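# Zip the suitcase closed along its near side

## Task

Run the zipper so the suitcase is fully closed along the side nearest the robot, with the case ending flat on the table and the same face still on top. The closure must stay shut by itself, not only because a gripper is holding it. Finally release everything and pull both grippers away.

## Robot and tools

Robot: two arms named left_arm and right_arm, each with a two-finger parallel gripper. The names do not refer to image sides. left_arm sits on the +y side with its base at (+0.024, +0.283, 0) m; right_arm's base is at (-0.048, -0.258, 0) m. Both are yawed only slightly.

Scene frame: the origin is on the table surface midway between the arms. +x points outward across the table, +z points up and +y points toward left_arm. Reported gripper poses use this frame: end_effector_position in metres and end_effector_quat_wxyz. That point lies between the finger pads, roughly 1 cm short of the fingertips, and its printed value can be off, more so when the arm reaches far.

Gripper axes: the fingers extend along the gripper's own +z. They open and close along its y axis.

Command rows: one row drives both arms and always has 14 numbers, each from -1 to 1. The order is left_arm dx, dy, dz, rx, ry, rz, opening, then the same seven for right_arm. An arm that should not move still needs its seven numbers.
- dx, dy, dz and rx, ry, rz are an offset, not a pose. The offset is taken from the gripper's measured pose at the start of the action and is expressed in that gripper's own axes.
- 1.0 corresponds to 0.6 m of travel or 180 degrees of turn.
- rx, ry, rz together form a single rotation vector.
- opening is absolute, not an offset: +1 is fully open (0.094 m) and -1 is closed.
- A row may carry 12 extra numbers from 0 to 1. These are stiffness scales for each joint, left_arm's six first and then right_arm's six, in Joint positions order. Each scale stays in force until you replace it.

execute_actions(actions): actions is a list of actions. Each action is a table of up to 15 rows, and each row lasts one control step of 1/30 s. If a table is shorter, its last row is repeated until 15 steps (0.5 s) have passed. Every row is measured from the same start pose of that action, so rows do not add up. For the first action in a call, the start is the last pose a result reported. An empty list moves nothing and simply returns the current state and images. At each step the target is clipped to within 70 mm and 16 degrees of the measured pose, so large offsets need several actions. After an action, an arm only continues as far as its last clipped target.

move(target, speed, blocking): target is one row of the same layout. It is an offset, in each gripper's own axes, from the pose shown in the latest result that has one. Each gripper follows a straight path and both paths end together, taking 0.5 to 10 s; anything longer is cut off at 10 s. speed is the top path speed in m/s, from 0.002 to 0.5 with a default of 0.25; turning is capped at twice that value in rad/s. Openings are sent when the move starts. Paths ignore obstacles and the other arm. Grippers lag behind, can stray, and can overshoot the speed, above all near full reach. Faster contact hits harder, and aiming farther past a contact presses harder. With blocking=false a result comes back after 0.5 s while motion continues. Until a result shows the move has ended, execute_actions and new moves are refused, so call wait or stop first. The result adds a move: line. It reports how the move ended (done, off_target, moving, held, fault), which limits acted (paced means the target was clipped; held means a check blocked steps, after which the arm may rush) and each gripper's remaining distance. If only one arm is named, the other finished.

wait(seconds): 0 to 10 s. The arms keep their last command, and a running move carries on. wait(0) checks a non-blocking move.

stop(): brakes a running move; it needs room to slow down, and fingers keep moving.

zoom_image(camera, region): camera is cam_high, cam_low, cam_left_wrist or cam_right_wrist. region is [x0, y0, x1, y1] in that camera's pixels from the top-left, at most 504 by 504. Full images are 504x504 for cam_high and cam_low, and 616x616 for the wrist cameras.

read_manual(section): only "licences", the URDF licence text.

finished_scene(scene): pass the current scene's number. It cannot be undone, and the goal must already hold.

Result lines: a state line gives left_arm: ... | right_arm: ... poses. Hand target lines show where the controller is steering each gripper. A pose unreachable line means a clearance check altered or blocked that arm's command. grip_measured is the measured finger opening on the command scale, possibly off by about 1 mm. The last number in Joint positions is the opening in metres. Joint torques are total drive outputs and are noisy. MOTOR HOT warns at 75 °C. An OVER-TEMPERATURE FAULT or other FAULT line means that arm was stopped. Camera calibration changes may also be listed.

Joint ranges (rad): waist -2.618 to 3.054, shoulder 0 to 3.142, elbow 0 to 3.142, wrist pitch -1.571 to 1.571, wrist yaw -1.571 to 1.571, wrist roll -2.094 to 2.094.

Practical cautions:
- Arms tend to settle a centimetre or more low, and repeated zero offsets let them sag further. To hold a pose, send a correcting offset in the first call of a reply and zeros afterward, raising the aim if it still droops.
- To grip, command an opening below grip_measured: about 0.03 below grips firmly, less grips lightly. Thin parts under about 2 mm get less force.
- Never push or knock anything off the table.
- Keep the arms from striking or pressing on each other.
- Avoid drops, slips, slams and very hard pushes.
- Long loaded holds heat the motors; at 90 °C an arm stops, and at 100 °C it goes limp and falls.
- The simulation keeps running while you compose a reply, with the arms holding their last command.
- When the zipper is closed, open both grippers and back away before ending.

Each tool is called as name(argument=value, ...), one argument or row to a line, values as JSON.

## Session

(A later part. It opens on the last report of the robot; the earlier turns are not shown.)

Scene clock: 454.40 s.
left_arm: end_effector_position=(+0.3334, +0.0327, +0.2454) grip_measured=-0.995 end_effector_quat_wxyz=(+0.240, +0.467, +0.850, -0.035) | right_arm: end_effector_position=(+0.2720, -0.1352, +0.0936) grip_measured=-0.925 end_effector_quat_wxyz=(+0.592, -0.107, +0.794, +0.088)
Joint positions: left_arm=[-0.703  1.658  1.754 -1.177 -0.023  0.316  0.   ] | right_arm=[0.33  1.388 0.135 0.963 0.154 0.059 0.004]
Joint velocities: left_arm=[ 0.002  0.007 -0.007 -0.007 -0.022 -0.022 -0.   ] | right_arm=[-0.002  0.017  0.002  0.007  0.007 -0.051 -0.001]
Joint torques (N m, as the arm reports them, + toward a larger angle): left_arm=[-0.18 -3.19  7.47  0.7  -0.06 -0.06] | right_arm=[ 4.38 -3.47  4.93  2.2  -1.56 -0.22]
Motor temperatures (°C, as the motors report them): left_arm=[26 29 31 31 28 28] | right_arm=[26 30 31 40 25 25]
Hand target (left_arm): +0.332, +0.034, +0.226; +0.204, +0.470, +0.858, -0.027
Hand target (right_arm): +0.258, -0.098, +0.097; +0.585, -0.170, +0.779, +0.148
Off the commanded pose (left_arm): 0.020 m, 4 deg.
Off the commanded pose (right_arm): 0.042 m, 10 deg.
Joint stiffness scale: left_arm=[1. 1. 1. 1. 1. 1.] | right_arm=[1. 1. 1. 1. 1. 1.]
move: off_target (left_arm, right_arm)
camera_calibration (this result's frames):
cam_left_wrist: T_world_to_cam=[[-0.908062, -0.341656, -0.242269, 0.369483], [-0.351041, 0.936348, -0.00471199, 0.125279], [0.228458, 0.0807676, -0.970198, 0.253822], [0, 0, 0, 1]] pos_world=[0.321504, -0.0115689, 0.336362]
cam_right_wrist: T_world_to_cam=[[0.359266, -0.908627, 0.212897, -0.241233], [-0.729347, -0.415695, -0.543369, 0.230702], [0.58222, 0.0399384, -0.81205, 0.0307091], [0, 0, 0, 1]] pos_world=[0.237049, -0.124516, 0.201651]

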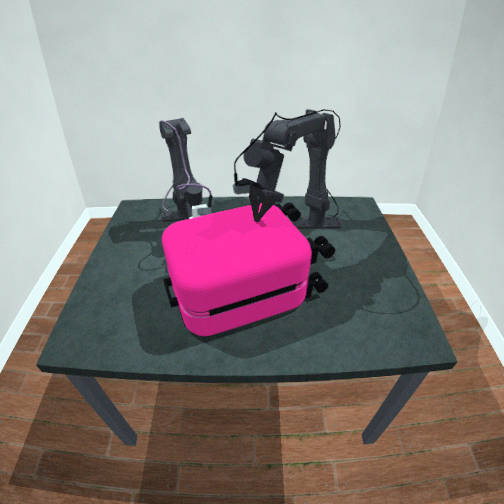

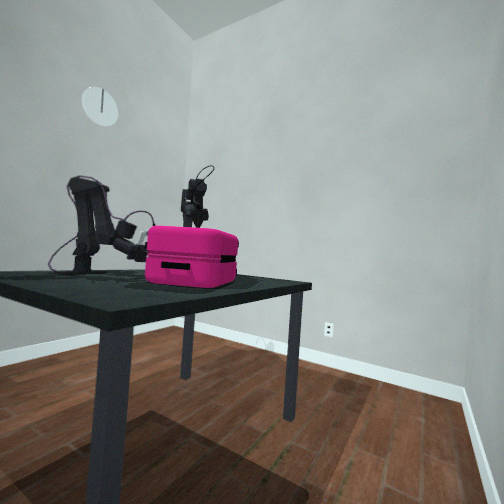

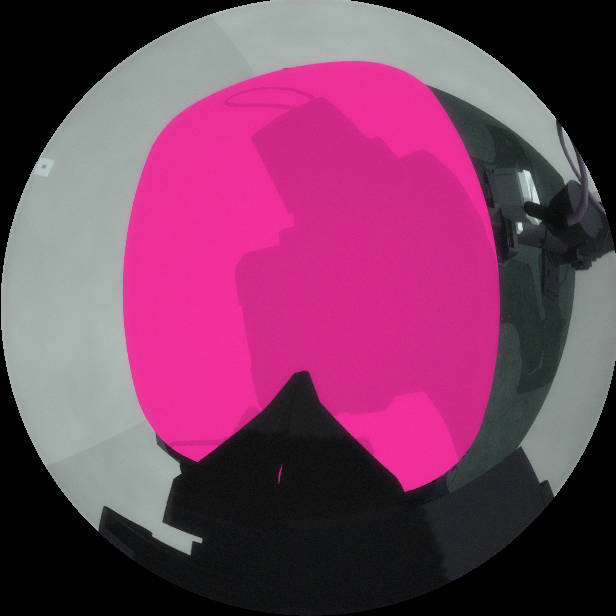

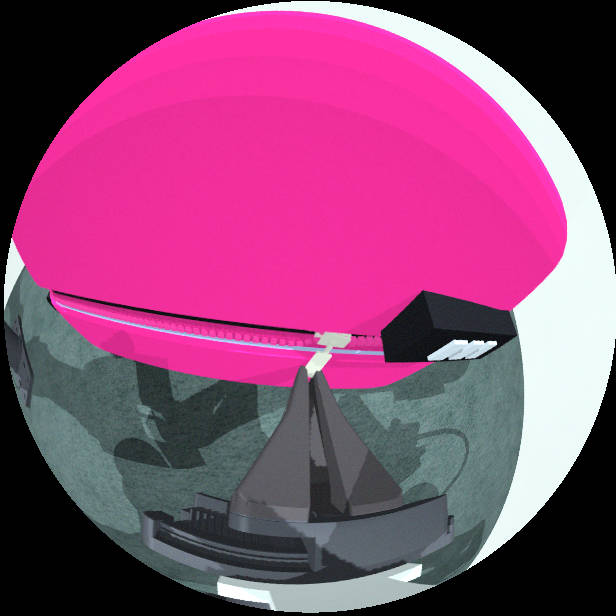

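move(
  target=[0.0073,-0.0027,0.0147,0.0052,0.0158,0,-1, -0.0203,0.0174,-0.0103,-0.0107,-0.0205,0.3054,-0.96],
  speed=0.2,
)

zoom_image(
  camera="cam_right_wrist",
  region=[230, 280, 400, 420],
)

Scene clock: 524.33 s.
left_arm: end_effector_position=(+0.3336, +0.0326, +0.2460) grip_measured=-0.995 end_effector_quat_wxyz=(+0.238, +0.467, +0.851, -0.034) | right_arm: end_effector_position=(+0.2664, -0.1189, +0.1050) grip_measured=-0.925 end_effector_quat_wxyz=(+0.493, +0.252, +0.743, +0.375)
Joint positions: left_arm=[-0.703  1.665  1.766 -1.188 -0.023  0.316  0.   ] | right_arm=[0.391 1.388 0.125 1.025 0.175 1.019 0.004]
Joint velocities: left_arm=[ 0.012  0.007 -0.002  0.066 -0.037 -0.037  0.001] | right_arm=[ 0.012  0.002 -0.002 -0.037  0.081 -0.022  0.   ]
Joint torques (N m, as the arm reports them, + toward a larger angle): left_arm=[ 0.05 -4.37  8.22  0.77 -0.02 -0.02] | right_arm=[ 0.44 -3.3   3.39  2.4   0.57  0.04]
Motor temperatures (°C, as the motors report them): left_arm=[26 28 32 30 28 28] | right_arm=[27 30 31 41 27 25]
Hand target (left_arm): +0.333, +0.033, +0.235; +0.216, +0.470, +0.856, -0.030
Hand target (right_arm): +0.266, -0.126, +0.107; +0.506, +0.264, +0.734, +0.369
Off the commanded pose (left_arm): 0.011 m, 3 deg.
Off the commanded pose (right_arm): 0.007 m, 3 deg.
Joint stiffness scale: left_arm=[1. 1. 1. 1. 1. 1.] | right_arm=[1. 1. 1. 1. 1. 1.]
move: off_target (left_arm, right_arm)
camera_calibration (this result's frames):
cam_left_wrist: T_world_to_cam=[[-0.908981, -0.340891, -0.239891, 0.369443], [-0.351051, 0.936356, -0.000402042, 0.124429], [0.22476, 0.0838485, -0.9708, 0.255677], [0, 0, 0, 1]] pos_world=[0.322031, -0.0120087, 0.336887]
cam_right_wrist: T_world_to_cam=[[0.115551, -0.745663, -0.656227, -0.0512492], [-0.870748, 0.241854, -0.428141, 0.343349], [0.47796, 0.620881, -0.621338, 0.119366], [0, 0, 0, 1]] pos_world=[0.24784, -0.195367, 0.187537]

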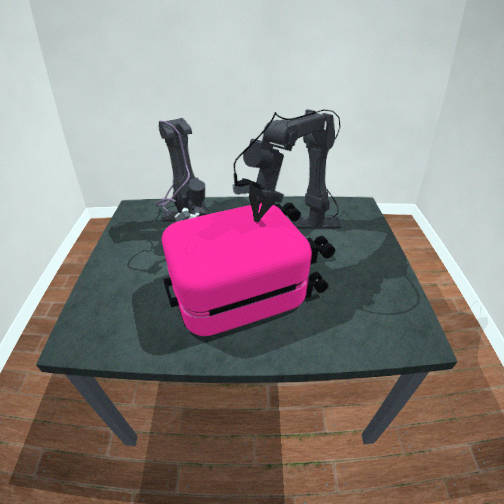

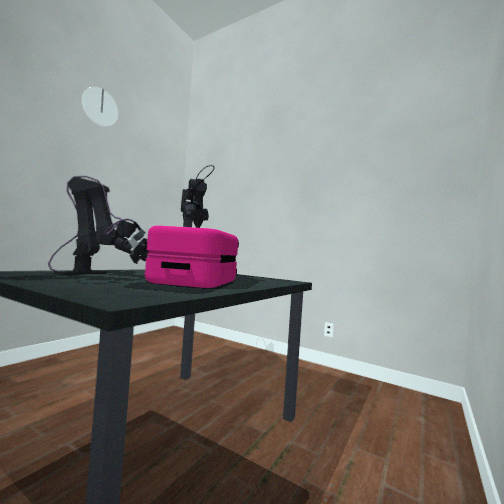

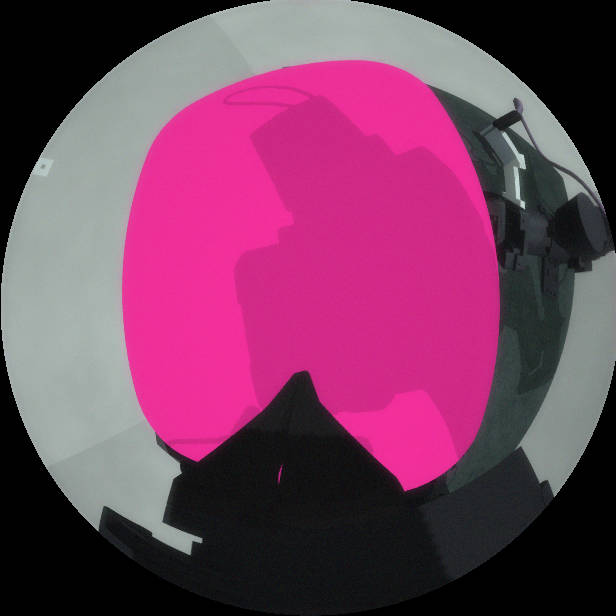

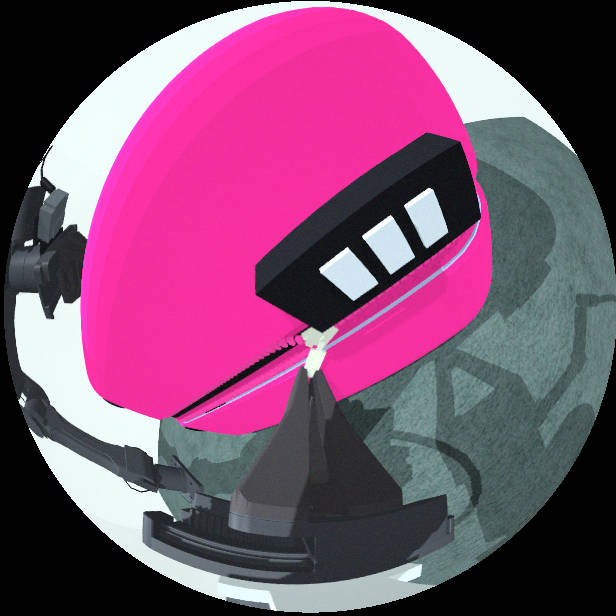

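Region (230, 280, 400, 420) of cam_right_wrist's 616x616 image, scaled by 2.965, with more detail than that image has; it fills the top 415 rows of this view, and the rest is white.

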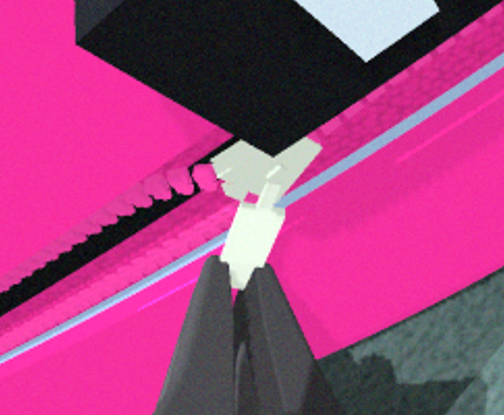

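move(
  target=[0.0073,-0.0027,0.0147,0.0052,0.0158,0,-1, -0.0062,0.0212,-0.0127,-0.0062,-0.0525,0.1532,-0.96],
  speed=0.2,
)

zoom_image(
  camera="cam_right_wrist",
  region=[230, 280, 400, 420],
)

Scene clock: 542.57 s.
left_arm: end_effector_position=(+0.3337, +0.0325, +0.2458) grip_measured=-0.995 end_effector_quat_wxyz=(+0.234, +0.468, +0.852, -0.033) | right_arm: end_effector_position=(+0.2603, -0.1150, +0.1188) grip_measured=-0.925 end_effector_quat_wxyz=(+0.443, +0.444, +0.620, +0.472)
Joint positions: left_arm=[-0.703  1.673  1.778 -1.199 -0.023  0.316  0.   ] | right_arm=[0.556 1.417 0.125 1.109 0.466 1.522 0.004]
Joint velocities: left_arm=[-0.007  0.002 -0.007 -0.007 -0.007 -0.022  0.002] | right_arm=[-0.017 -0.007  0.007 -0.022 -0.007  0.037  0.   ]
Joint torques (N m, as the arm reports them, + toward a larger angle): left_arm=[-0.05 -4.55  8.38  0.73  0.   -0.03] | right_arm=[ 1.05 -2.3   4.34  2.22  0.42 -0.05]
Motor temperatures (°C, as the motors report them): left_arm=[26 28 33 30 28 28] | right_arm=[27 30 30 41 26 25]
Hand target (left_arm): +0.333, +0.033, +0.236; +0.213, +0.470, +0.856, -0.029
Hand target (right_arm): +0.260, -0.116, +0.119; +0.449, +0.448, +0.615, +0.469
Off the commanded pose (left_arm): 0.010 m, 3 deg.
Off the commanded pose (right_arm): 0.002 m, 1 deg.
Joint stiffness scale: left_arm=[1. 1. 1. 1. 1. 1.] | right_arm=[1. 1. 1. 1. 1. 1.]
move: off_target (left_arm)
camera_calibration (this result's frames):
cam_left_wrist: T_world_to_cam=[[-0.910376, -0.339728, -0.236221, 0.368973], [-0.351034, 0.936342, 0.00622863, 0.12288], [0.219067, 0.0885919, -0.971679, 0.257455], [0, 0, 0, 1]] pos_world=[0.322639, -0.0125152, 0.336557]
cam_right_wrist: T_world_to_cam=[[-0.0490062, -0.385248, -0.921511, 0.077161], [-0.796308, 0.57199, -0.196779, 0.334109], [0.602903, 0.724163, -0.334807, 0.073677], [0, 0, 0, 1]] pos_world=[0.225415, -0.214735, 0.161518]

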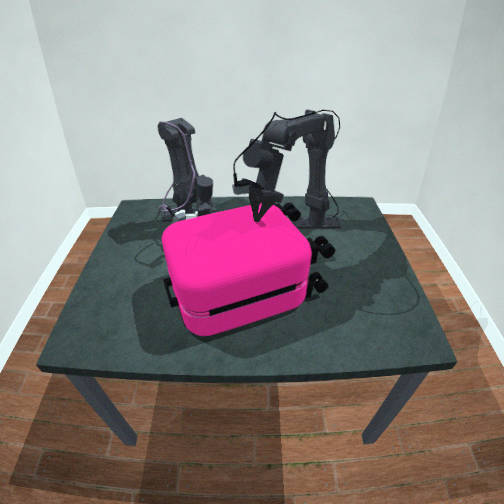

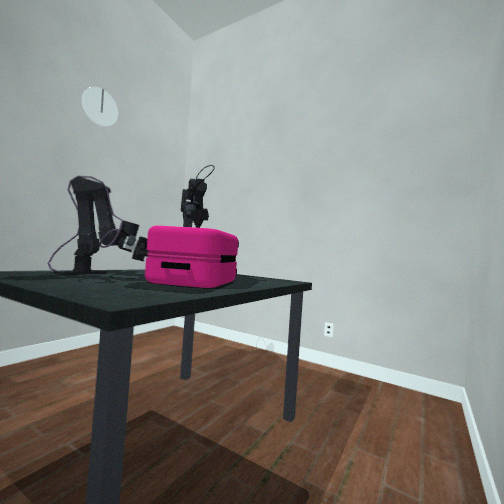

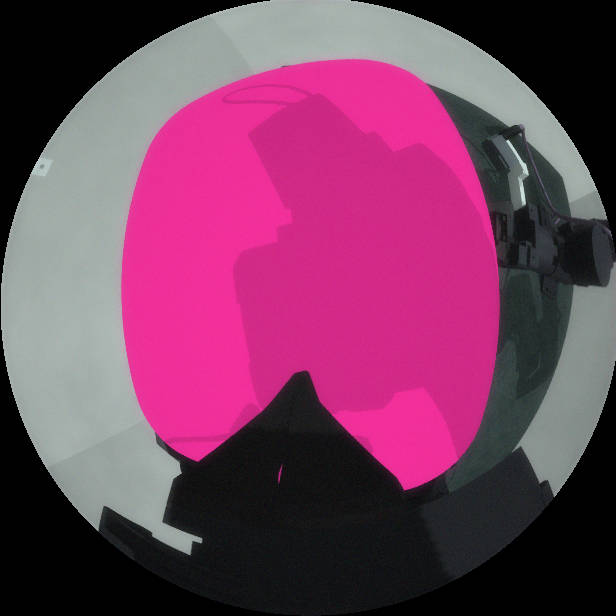

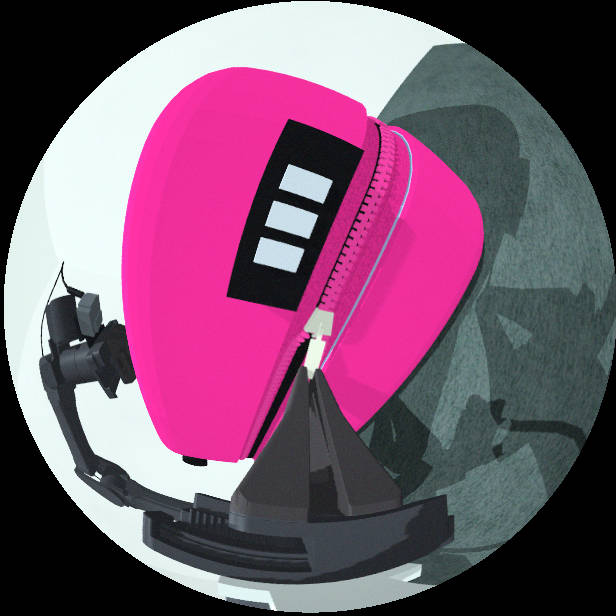

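Region (230, 280, 400, 420) of cam_right_wrist's 616x616 image, scaled by 2.965, with more detail than that image has; it fills the top 415 rows of this view, and the rest is white.

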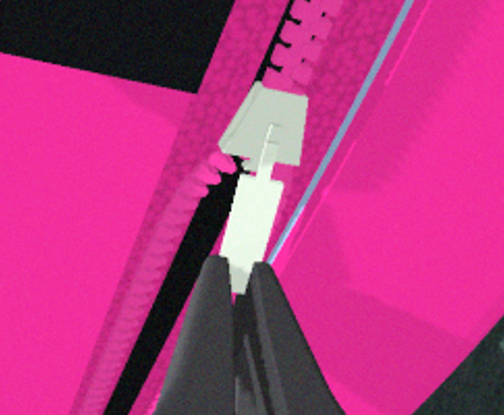

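move(
  target=[0.0146,-0.0054,0.0294,0.007,0.021,0,-1, 0.0653,0.0066,-0.0121,0,0,0,-0.96],
  speed=0.03,
)

zoom_image(
  camera="cam_right_wrist",
  region=[230, 280, 400, 420],
)

Scene clock: 554.17 s.
left_arm: end_effector_position=(+0.3337, +0.0339, +0.2454) grip_measured=-0.995 end_effector_quat_wxyz=(+0.233, +0.467, +0.852, -0.030) | right_arm: end_effector_position=(+0.2469, -0.1050, +0.1184) grip_measured=-0.925 end_effector_quat_wxyz=(+0.468, +0.471, +0.596, +0.452)
Joint positions: left_arm=[-0.703  1.673  1.778 -1.203 -0.029  0.316  0.   ] | right_arm=[0.728 1.452 0.151 1.092 0.73  1.578 0.004]
Joint velocities: left_arm=[-0.002 -0.002 -0.012 -0.022 -0.066  0.007  0.   ] | right_arm=[ 0.007 -0.022  0.007 -0.007  0.007  0.007 -0.001]
Joint torques (N m, as the arm reports them, + toward a larger angle): left_arm=[-0.07 -3.65  6.54  0.8   0.05 -0.02] | right_arm=[ 3.14 -2.39  6.86  1.77 -0.69 -0.03]
Motor temperatures (°C, as the motors report them): left_arm=[26 29 33 30 28 28] | right_arm=[26 30 31 41 26 25]
Hand target (left_arm): +0.333, +0.033, +0.226; +0.201, +0.471, +0.858, -0.027
Hand target (right_arm): +0.243, -0.079, +0.118; +0.441, +0.446, +0.619, +0.472
Off the commanded pose (left_arm): 0.020 m, 4 deg.
Off the commanded pose (right_arm): 0.027 m, 6 deg.
Joint stiffness scale: left_arm=[1. 1. 1. 1. 1. 1.] | right_arm=[1. 1. 1. 1. 1. 1.]
move: off_target (left_arm, right_arm)
camera_calibration (this result's frames):
cam_left_wrist: T_world_to_cam=[[-0.909409, -0.3406, -0.238679, 0.369634], [-0.353485, 0.935362, 0.0120578, 0.121054], [0.219144, 0.0953349, -0.971024, 0.256526], [0, 0, 0, 1]] pos_world=[0.322723, -0.0117882, 0.335857]
cam_right_wrist: T_world_to_cam=[[-0.0783272, -0.379598, -0.92183, 0.0878968], [-0.736322, 0.645398, -0.203202, 0.311266], [0.672082, 0.662848, -0.330058, 0.0503274], [0, 0, 0, 1]] pos_world=[0.202253, -0.200884, 0.160887]

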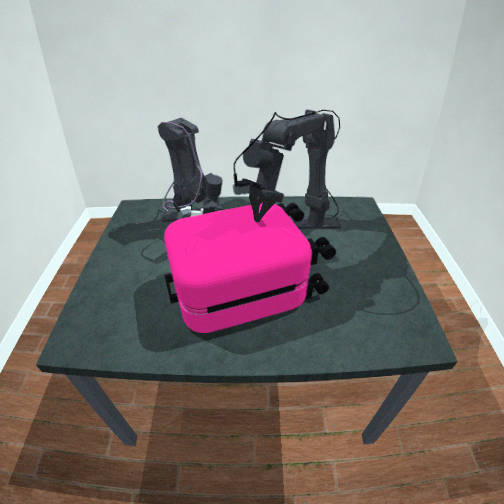

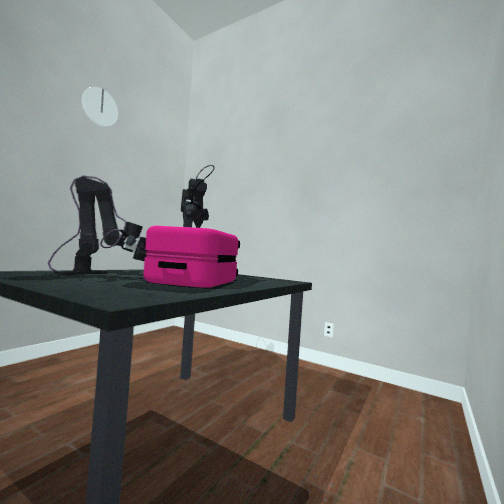

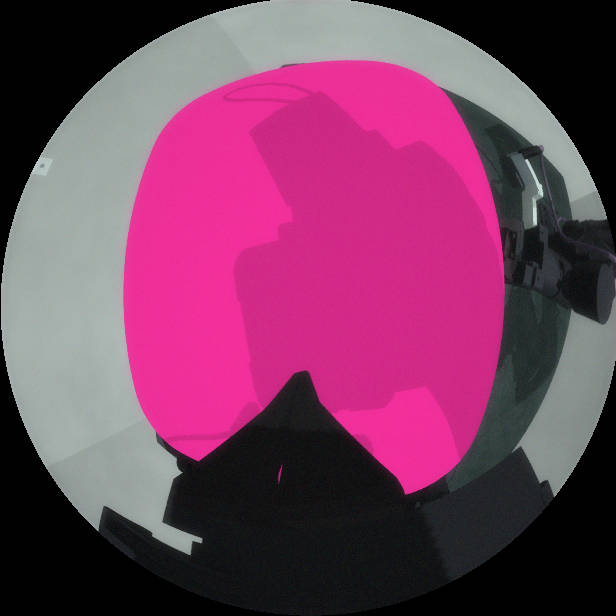

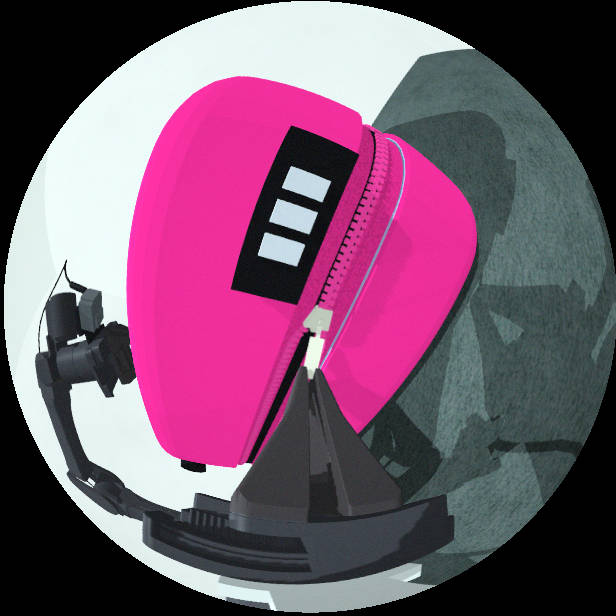

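Region (230, 280, 400, 420) of cam_right_wrist's 616x616 image, scaled by 2.965, with more detail than that image has; it fills the top 415 rows of this view, and the rest is white.

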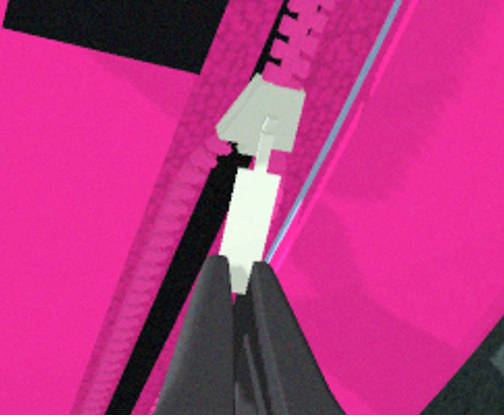

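zoom_image(
  camera="cam_high",
  region=[230, 170, 350, 310],
)

Region (230, 170, 350, 310) of cam_high's 504x504 image, scaled by 3.600, with more detail than that image has; it fills the left 432 columns of this view, and the rest is white.

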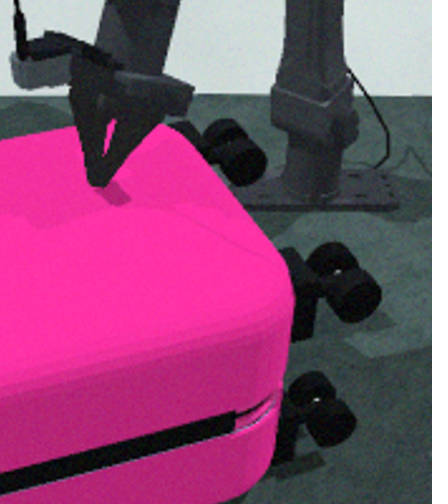

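execute_actions(
  actions=[],
)

Scene clock: 600.67 s.
left_arm: end_effector_position=(+0.3337, +0.0339, +0.2454) grip_measured=-0.995 end_effector_quat_wxyz=(+0.233, +0.467, +0.852, -0.030) | right_arm: end_effector_position=(+0.2469, -0.1050, +0.1184) grip_measured=-0.925 end_effector_quat_wxyz=(+0.468, +0.472, +0.596, +0.452)
Joint positions: left_arm=[-0.703  1.673  1.778 -1.203 -0.029  0.316  0.   ] | right_arm=[0.729 1.452 0.151 1.091 0.732 1.579 0.004]
Joint velocities: left_arm=[ 0.007  0.017 -0.007 -0.007 -0.022 -0.051  0.   ] | right_arm=[-0.017  0.002  0.032 -0.037 -0.051 -0.066 -0.001]
Joint torques (N m, as the arm reports them, + toward a larger angle): left_arm=[-0.01 -3.58  6.49  0.82  0.03 -0.01] | right_arm=[ 3.16 -2.42  6.76  1.78 -0.67 -0.04]
Motor temperatures (°C, as the motors report them): left_arm=[26 28 32 30 28 28] | right_arm=[27 30 31 39 26 25]
Hand target (left_arm): +0.333, +0.033, +0.226; +0.201, +0.471, +0.858, -0.027
Hand target (right_arm): +0.243, -0.079, +0.118; +0.441, +0.446, +0.619, +0.472
Off the commanded pose (left_arm): 0.020 m, 4 deg.
Off the commanded pose (right_arm): 0.027 m, 6 deg.
Joint stiffness scale: left_arm=[1. 1. 1. 1. 1. 1.] | right_arm=[1. 1. 1. 1. 1. 1.]
camera_calibration (this result's frames):
cam_left_wrist: T_world_to_cam=[[-0.909409, -0.3406, -0.238679, 0.369634], [-0.353485, 0.935362, 0.0120578, 0.121054], [0.219144, 0.0953349, -0.971024, 0.256526], [0, 0, 0, 1]] pos_world=[0.322723, -0.0117882, 0.335857]
cam_right_wrist: T_world_to_cam=[[-0.0787909, -0.378946, -0.922059, 0.088115], [-0.735763, 0.646193, -0.2027, 0.31112], [0.67264, 0.662446, -0.329729, 0.050132], [0, 0, 0, 1]] pos_world=[0.202132, -0.200863, 0.160841]

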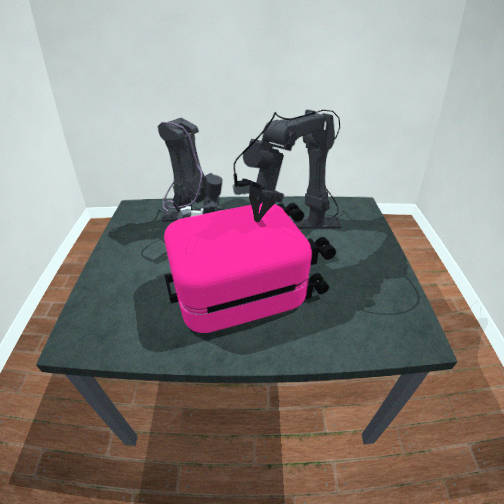

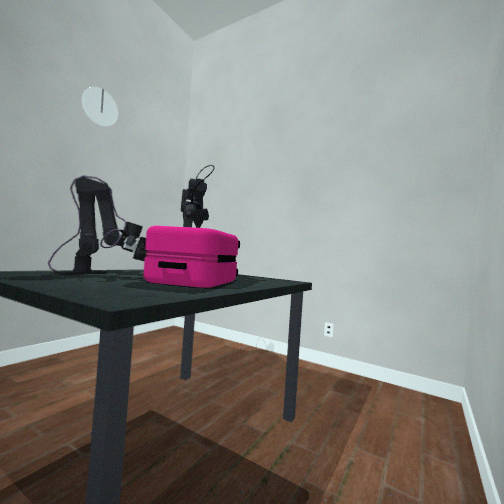

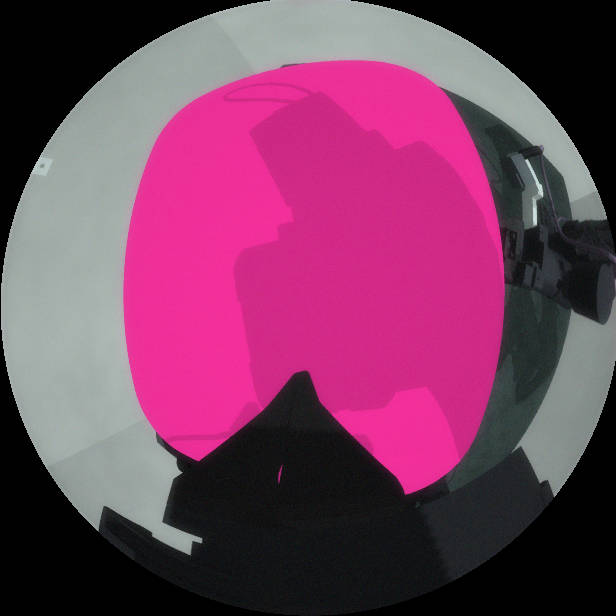

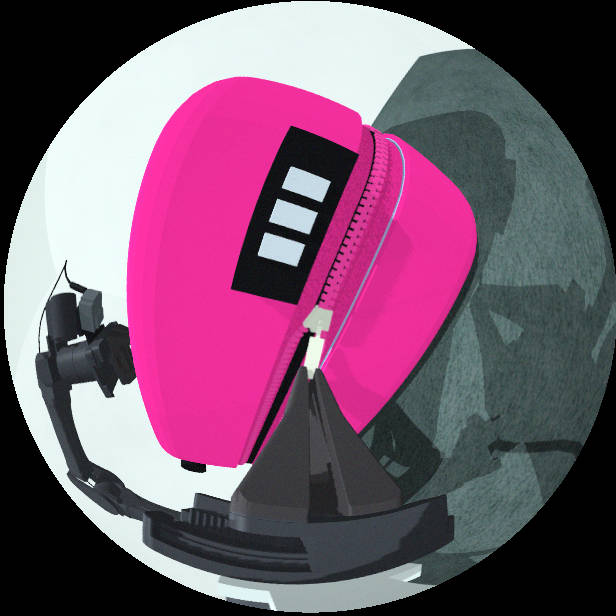

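zoom_image(
  camera="cam_right_wrist",
  region=[200, 120, 450, 480],
)

zoom_image(
  camera="cam_high",
  region=[140, 110, 360, 340],
)

Region (200, 120, 450, 480) of cam_right_wrist's 616x616 image, scaled by 1.400, with more detail than that image has; it fills the left 350 columns of this view, and the rest is white.

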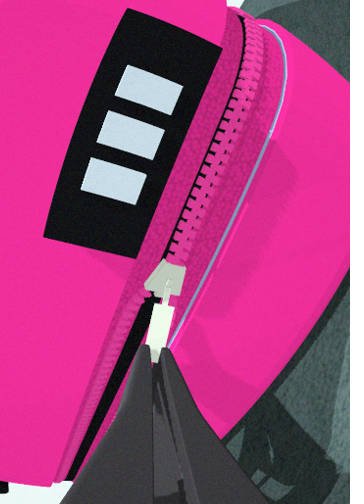

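Region (140, 110, 360, 340) of cam_high's 504x504 image, scaled by 2.191, with more detail than that image has; it fills the left 482 columns of this view, and the rest is white.

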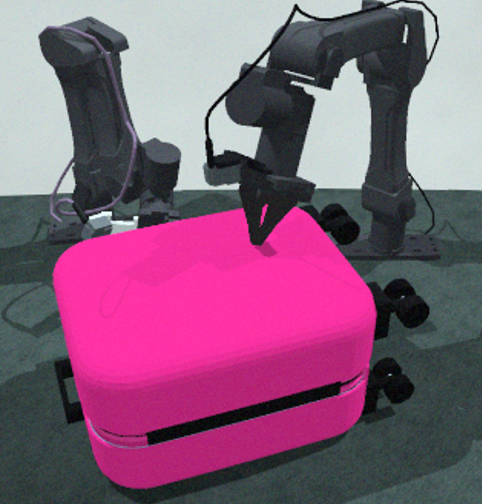

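move(
  target=[-0.025,0.01,-0.052,0,0,0,-1, 0,0,0,0,0,0,-0.96],
  speed=0.08,
)

Scene clock: 662.17 s.
left_arm: end_effector_position=(+0.3320, +0.0353, +0.2742) grip_measured=-0.995 end_effector_quat_wxyz=(+0.226, +0.468, +0.854, -0.029) | right_arm: end_effector_position=(+0.2471, -0.1060, +0.1185) grip_measured=-0.925 end_effector_quat_wxyz=(+0.468, +0.474, +0.594, +0.451)
Joint positions: left_arm=[-0.703  1.732  1.978 -1.359 -0.029  0.316  0.   ] | right_arm=[0.728 1.452 0.151 1.091 0.736 1.582 0.004]
Joint velocities: left_arm=[-0.022  0.007 -0.002 -0.007 -0.022  0.007  0.   ] | right_arm=[ 0.002  0.002 -0.017  0.022 -0.051 -0.037 -0.001]
Joint torques (N m, as the arm reports them, + toward a larger angle): left_arm=[ 0.05 -6.82  9.49  0.97 -0.01 -0.03] | right_arm=[ 0.06 -3.57  4.2   1.92  0.02 -0.04]
Motor temperatures (°C, as the motors report them): left_arm=[26 28 32 30 28 28] | right_arm=[27 30 32 39 26 25]
Hand target (left_arm): +0.334, +0.034, +0.280; +0.233, +0.467, +0.852, -0.030
Hand target (right_arm): +0.247, -0.105, +0.118; +0.468, +0.472, +0.596, +0.452
Off the commanded pose (left_arm): 0.007 m, 1 deg.
Off the commanded pose (right_arm): 0.001 m, 0 deg.
Joint stiffness scale: left_arm=[1. 1. 1. 1. 1. 1.] | right_arm=[1. 1. 1. 1. 1. 1.]
move: done
camera_calibration (this result's frames):
cam_left_wrist: T_world_to_cam=[[-0.911988, -0.338454, -0.231791, 0.374409], [-0.353436, 0.93512, 0.0251727, 0.115193], [0.208232, 0.10488, -0.97244, 0.288333], [0, 0, 0, 1]] pos_world=[0.322129, -0.0112401, 0.364271]
cam_right_wrist: T_world_to_cam=[[-0.0805055, -0.376659, -0.922847, 0.0886067], [-0.732005, 0.650745, -0.201743, 0.311403], [0.676526, 0.659287, -0.328104, 0.0492207], [0, 0, 0, 1]] pos_world=[0.201783, -0.20172, 0.160743]

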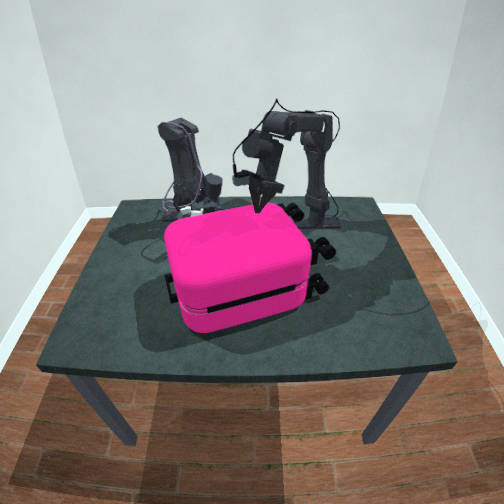

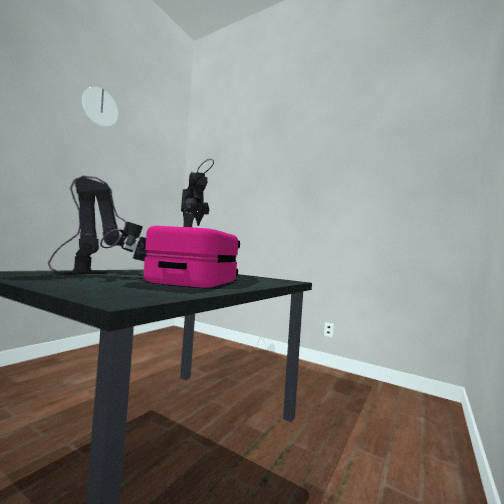

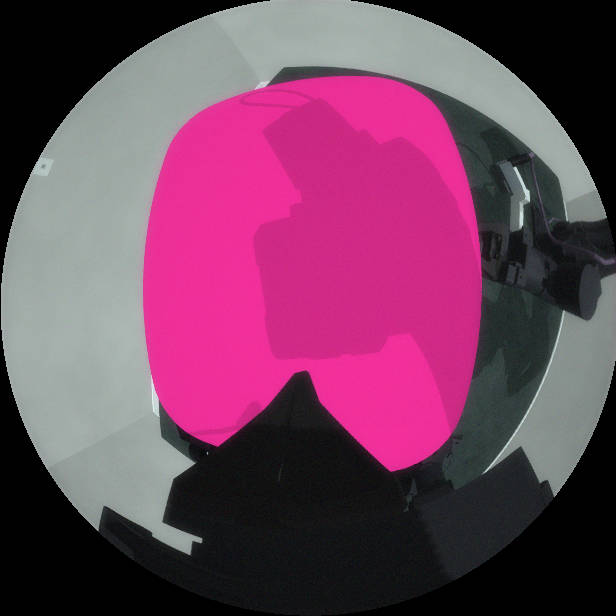

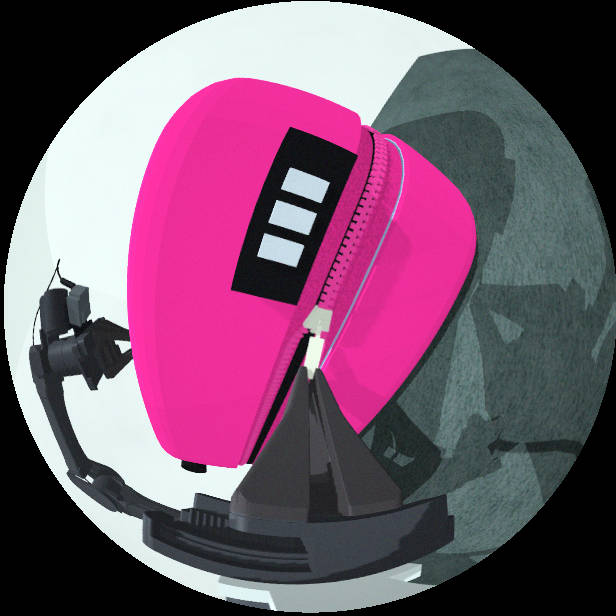

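move(
  target=[0.0559,-0.0944,-0.0261,0.0237,0.0272,0.0286,-1, 0,0,0,0,0,0,-0.96],
  speed=0.08,
)

Scene clock: 686.33 s.
left_arm: end_effector_position=(+0.2714, +0.0310, +0.2560) grip_measured=-0.995 end_effector_quat_wxyz=(+0.161, +0.517, +0.840, -0.028) | right_arm: end_effector_position=(+0.2471, -0.1061, +0.1185) grip_measured=-0.925 end_effector_quat_wxyz=(+0.468, +0.474, +0.593, +0.452)
Joint positions: left_arm=[-0.822  1.672  1.883 -1.455 -0.029  0.293  0.   ] | right_arm=[0.728 1.452 0.151 1.091 0.737 1.584 0.004]
Joint velocities: left_arm=[-0.002 -0.002 -0.002  0.022 -0.051 -0.051 -0.   ] | right_arm=[ 0.012 -0.002 -0.007  0.007 -0.037 -0.066 -0.001]
Joint torques (N m, as the arm reports them, + toward a larger angle): left_arm=[-0.34 -9.61  6.16  0.68 -0.01 -0.13] | right_arm=[ 0.01 -3.64  4.18  1.91  0.08 -0.02]
Motor temperatures (°C, as the motors report them): left_arm=[26 30 33 30 28 28] | right_arm=[27 30 31 39 25 25]
Hand target (left_arm): +0.265, +0.035, +0.266; +0.172, +0.515, +0.839, -0.032
Hand target (right_arm): +0.247, -0.106, +0.119; +0.468, +0.474, +0.594, +0.451
Off the commanded pose (left_arm): 0.012 m, 1 deg.
Off the commanded pose (right_arm): 0.000 m, 0 deg.
Joint stiffness scale: left_arm=[1. 1. 1. 1. 1. 1.] | right_arm=[1. 1. 1. 1. 1. 1.]
move: off_target (left_arm)
camera_calibration (this result's frames):
cam_left_wrist: T_world_to_cam=[[-0.959894, -0.229767, -0.160659, 0.304882], [-0.251943, 0.958314, 0.134753, 0.0419304], [0.123, 0.169826, -0.977768, 0.306236], [0, 0, 0, 1]] pos_world=[0.265552, -0.0221374, 0.34276]
cam_right_wrist: T_world_to_cam=[[-0.0809176, -0.37457, -0.923661, 0.0890106], [-0.731563, 0.651717, -0.200201, 0.311265], [0.676955, 0.659516, -0.326757, 0.0490212], [0, 0, 0, 1]] pos_world=[0.201727, -0.201846, 0.160549]

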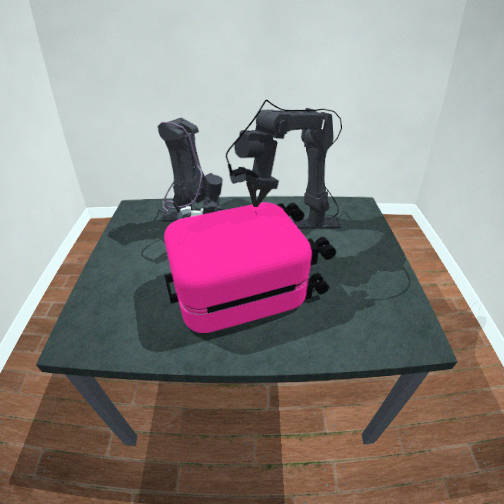

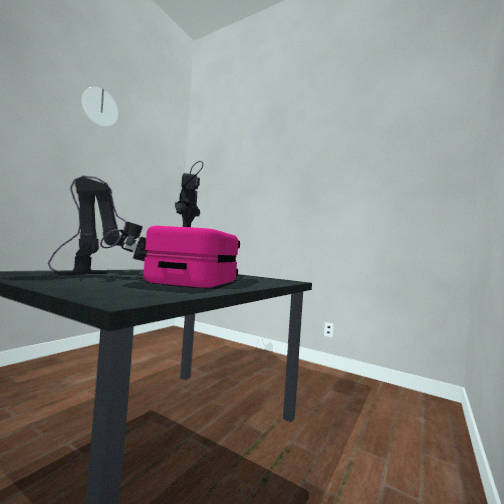

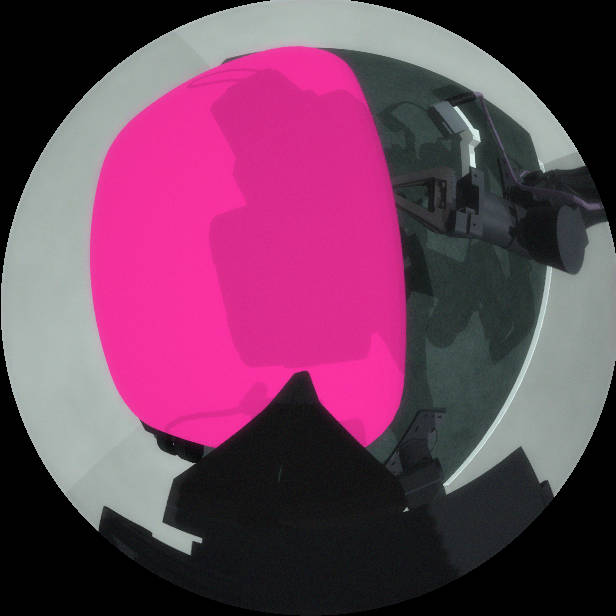

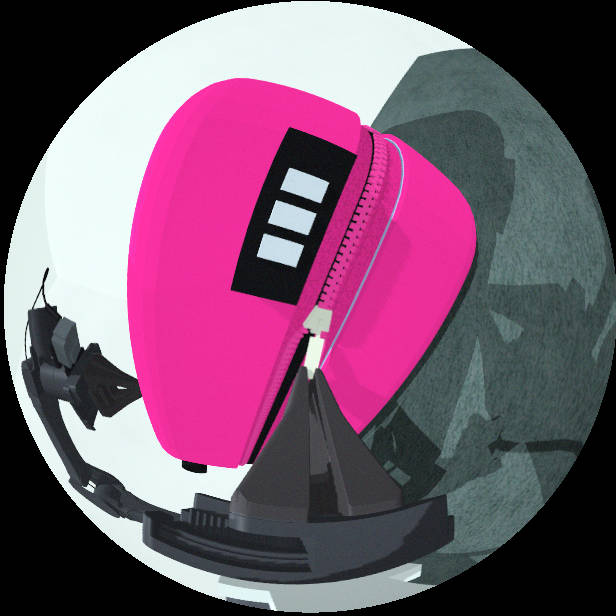

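move(
  target=[0.02,-0.008,0.063,0,0,0,-1, 0,0,0,0,0,0,-0.96],
  speed=0.02,
)

zoom_image(
  camera="cam_right_wrist",
  region=[200, 120, 450, 480],
)

Scene clock: 694.13 s.
left_arm: end_effector_position=(+0.2691, +0.0334, +0.2419) grip_measured=-0.995 end_effector_quat_wxyz=(+0.188, +0.513, +0.837, -0.035) | right_arm: end_effector_position=(+0.2471, -0.1061, +0.1185) grip_measured=-0.925 end_effector_quat_wxyz=(+0.468, +0.475, +0.593, +0.452)
Joint positions: left_arm=[-0.822  1.576  1.699 -1.311 -0.029  0.292  0.   ] | right_arm=[0.728 1.452 0.151 1.091 0.737 1.586 0.004]
Joint velocities: left_arm=[ 0.007 -0.012 -0.002  0.007 -0.037 -0.007  0.   ] | right_arm=[-0.007 -0.012  0.007  0.007  0.037 -0.037 -0.   ]
Joint torques (N m, as the arm reports them, + toward a larger angle): left_arm=[ 0.02 -3.49  1.93  1.15 -0.03 -0.03] | right_arm=[ 0.03 -3.55  4.22  1.9   0.08 -0.04]
Motor temperatures (°C, as the motors report them): left_arm=[26 30 33 30 28 28] | right_arm=[27 30 31 39 25 25]
Hand target (left_arm): +0.270, +0.032, +0.217; +0.161, +0.517, +0.841, -0.028
Hand target (right_arm): +0.247, -0.106, +0.119; +0.468, +0.474, +0.593, +0.452
Off the commanded pose (left_arm): 0.026 m, 3 deg.
Off the commanded pose (right_arm): 0.000 m, 0 deg.
Joint stiffness scale: left_arm=[1. 1. 1. 1. 1. 1.] | right_arm=[1. 1. 1. 1. 1. 1.]
move: off_target (left_arm)
camera_calibration (this result's frames):
cam_left_wrist: T_world_to_cam=[[-0.952934, -0.237999, -0.187813, 0.305958], [-0.257209, 0.96259, 0.0852279, 0.0542094], [0.160503, 0.129524, -0.9785, 0.28374], [0, 0, 0, 1]] pos_world=[0.25996, -0.0161146, 0.330482]
cam_right_wrist: T_world_to_cam=[[-0.0812431, -0.372461, -0.924485, 0.0894125], [-0.731375, 0.652424, -0.198579, 0.311101], [0.677119, 0.660012, -0.325413, 0.0488739], [0, 0, 0, 1]] pos_world=[0.201702, -0.201925, 0.160343]

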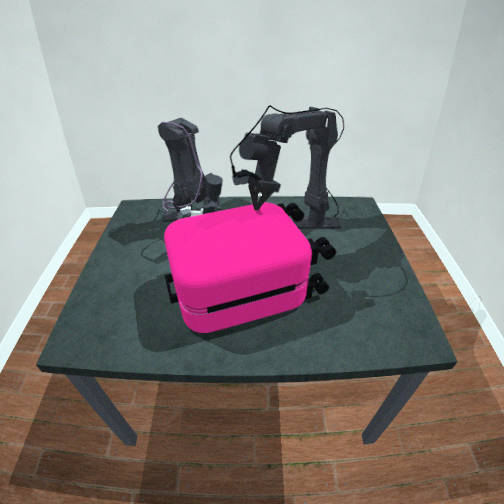

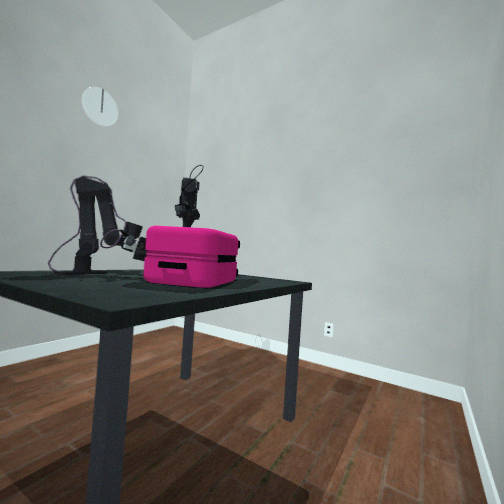

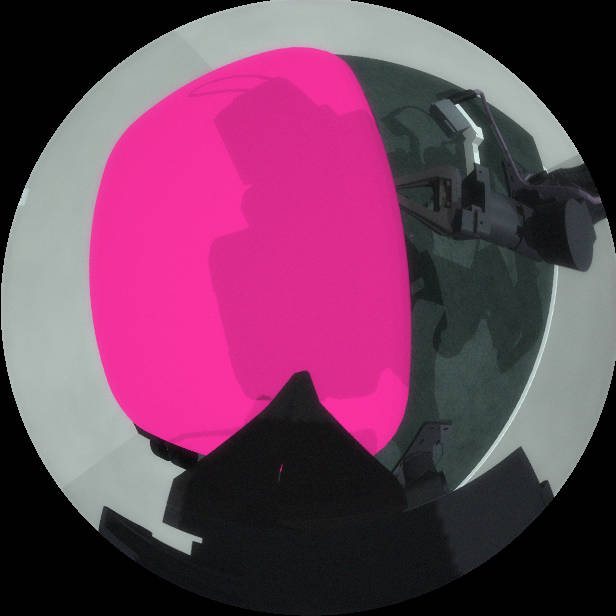

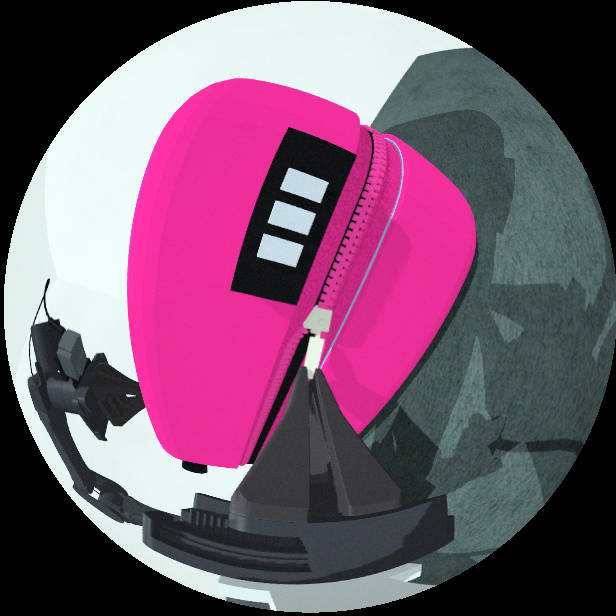

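Region (200, 120, 450, 480) of cam_right_wrist's 616x616 image, scaled by 1.400, with more detail than that image has; it fills the left 350 columns of this view, and the rest is white.

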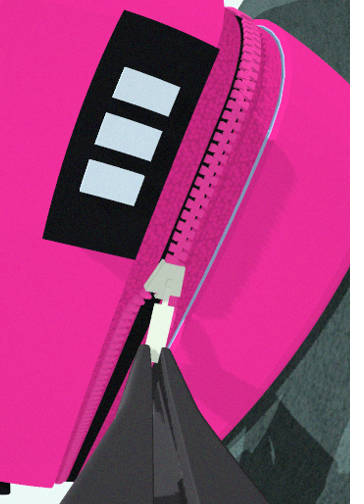

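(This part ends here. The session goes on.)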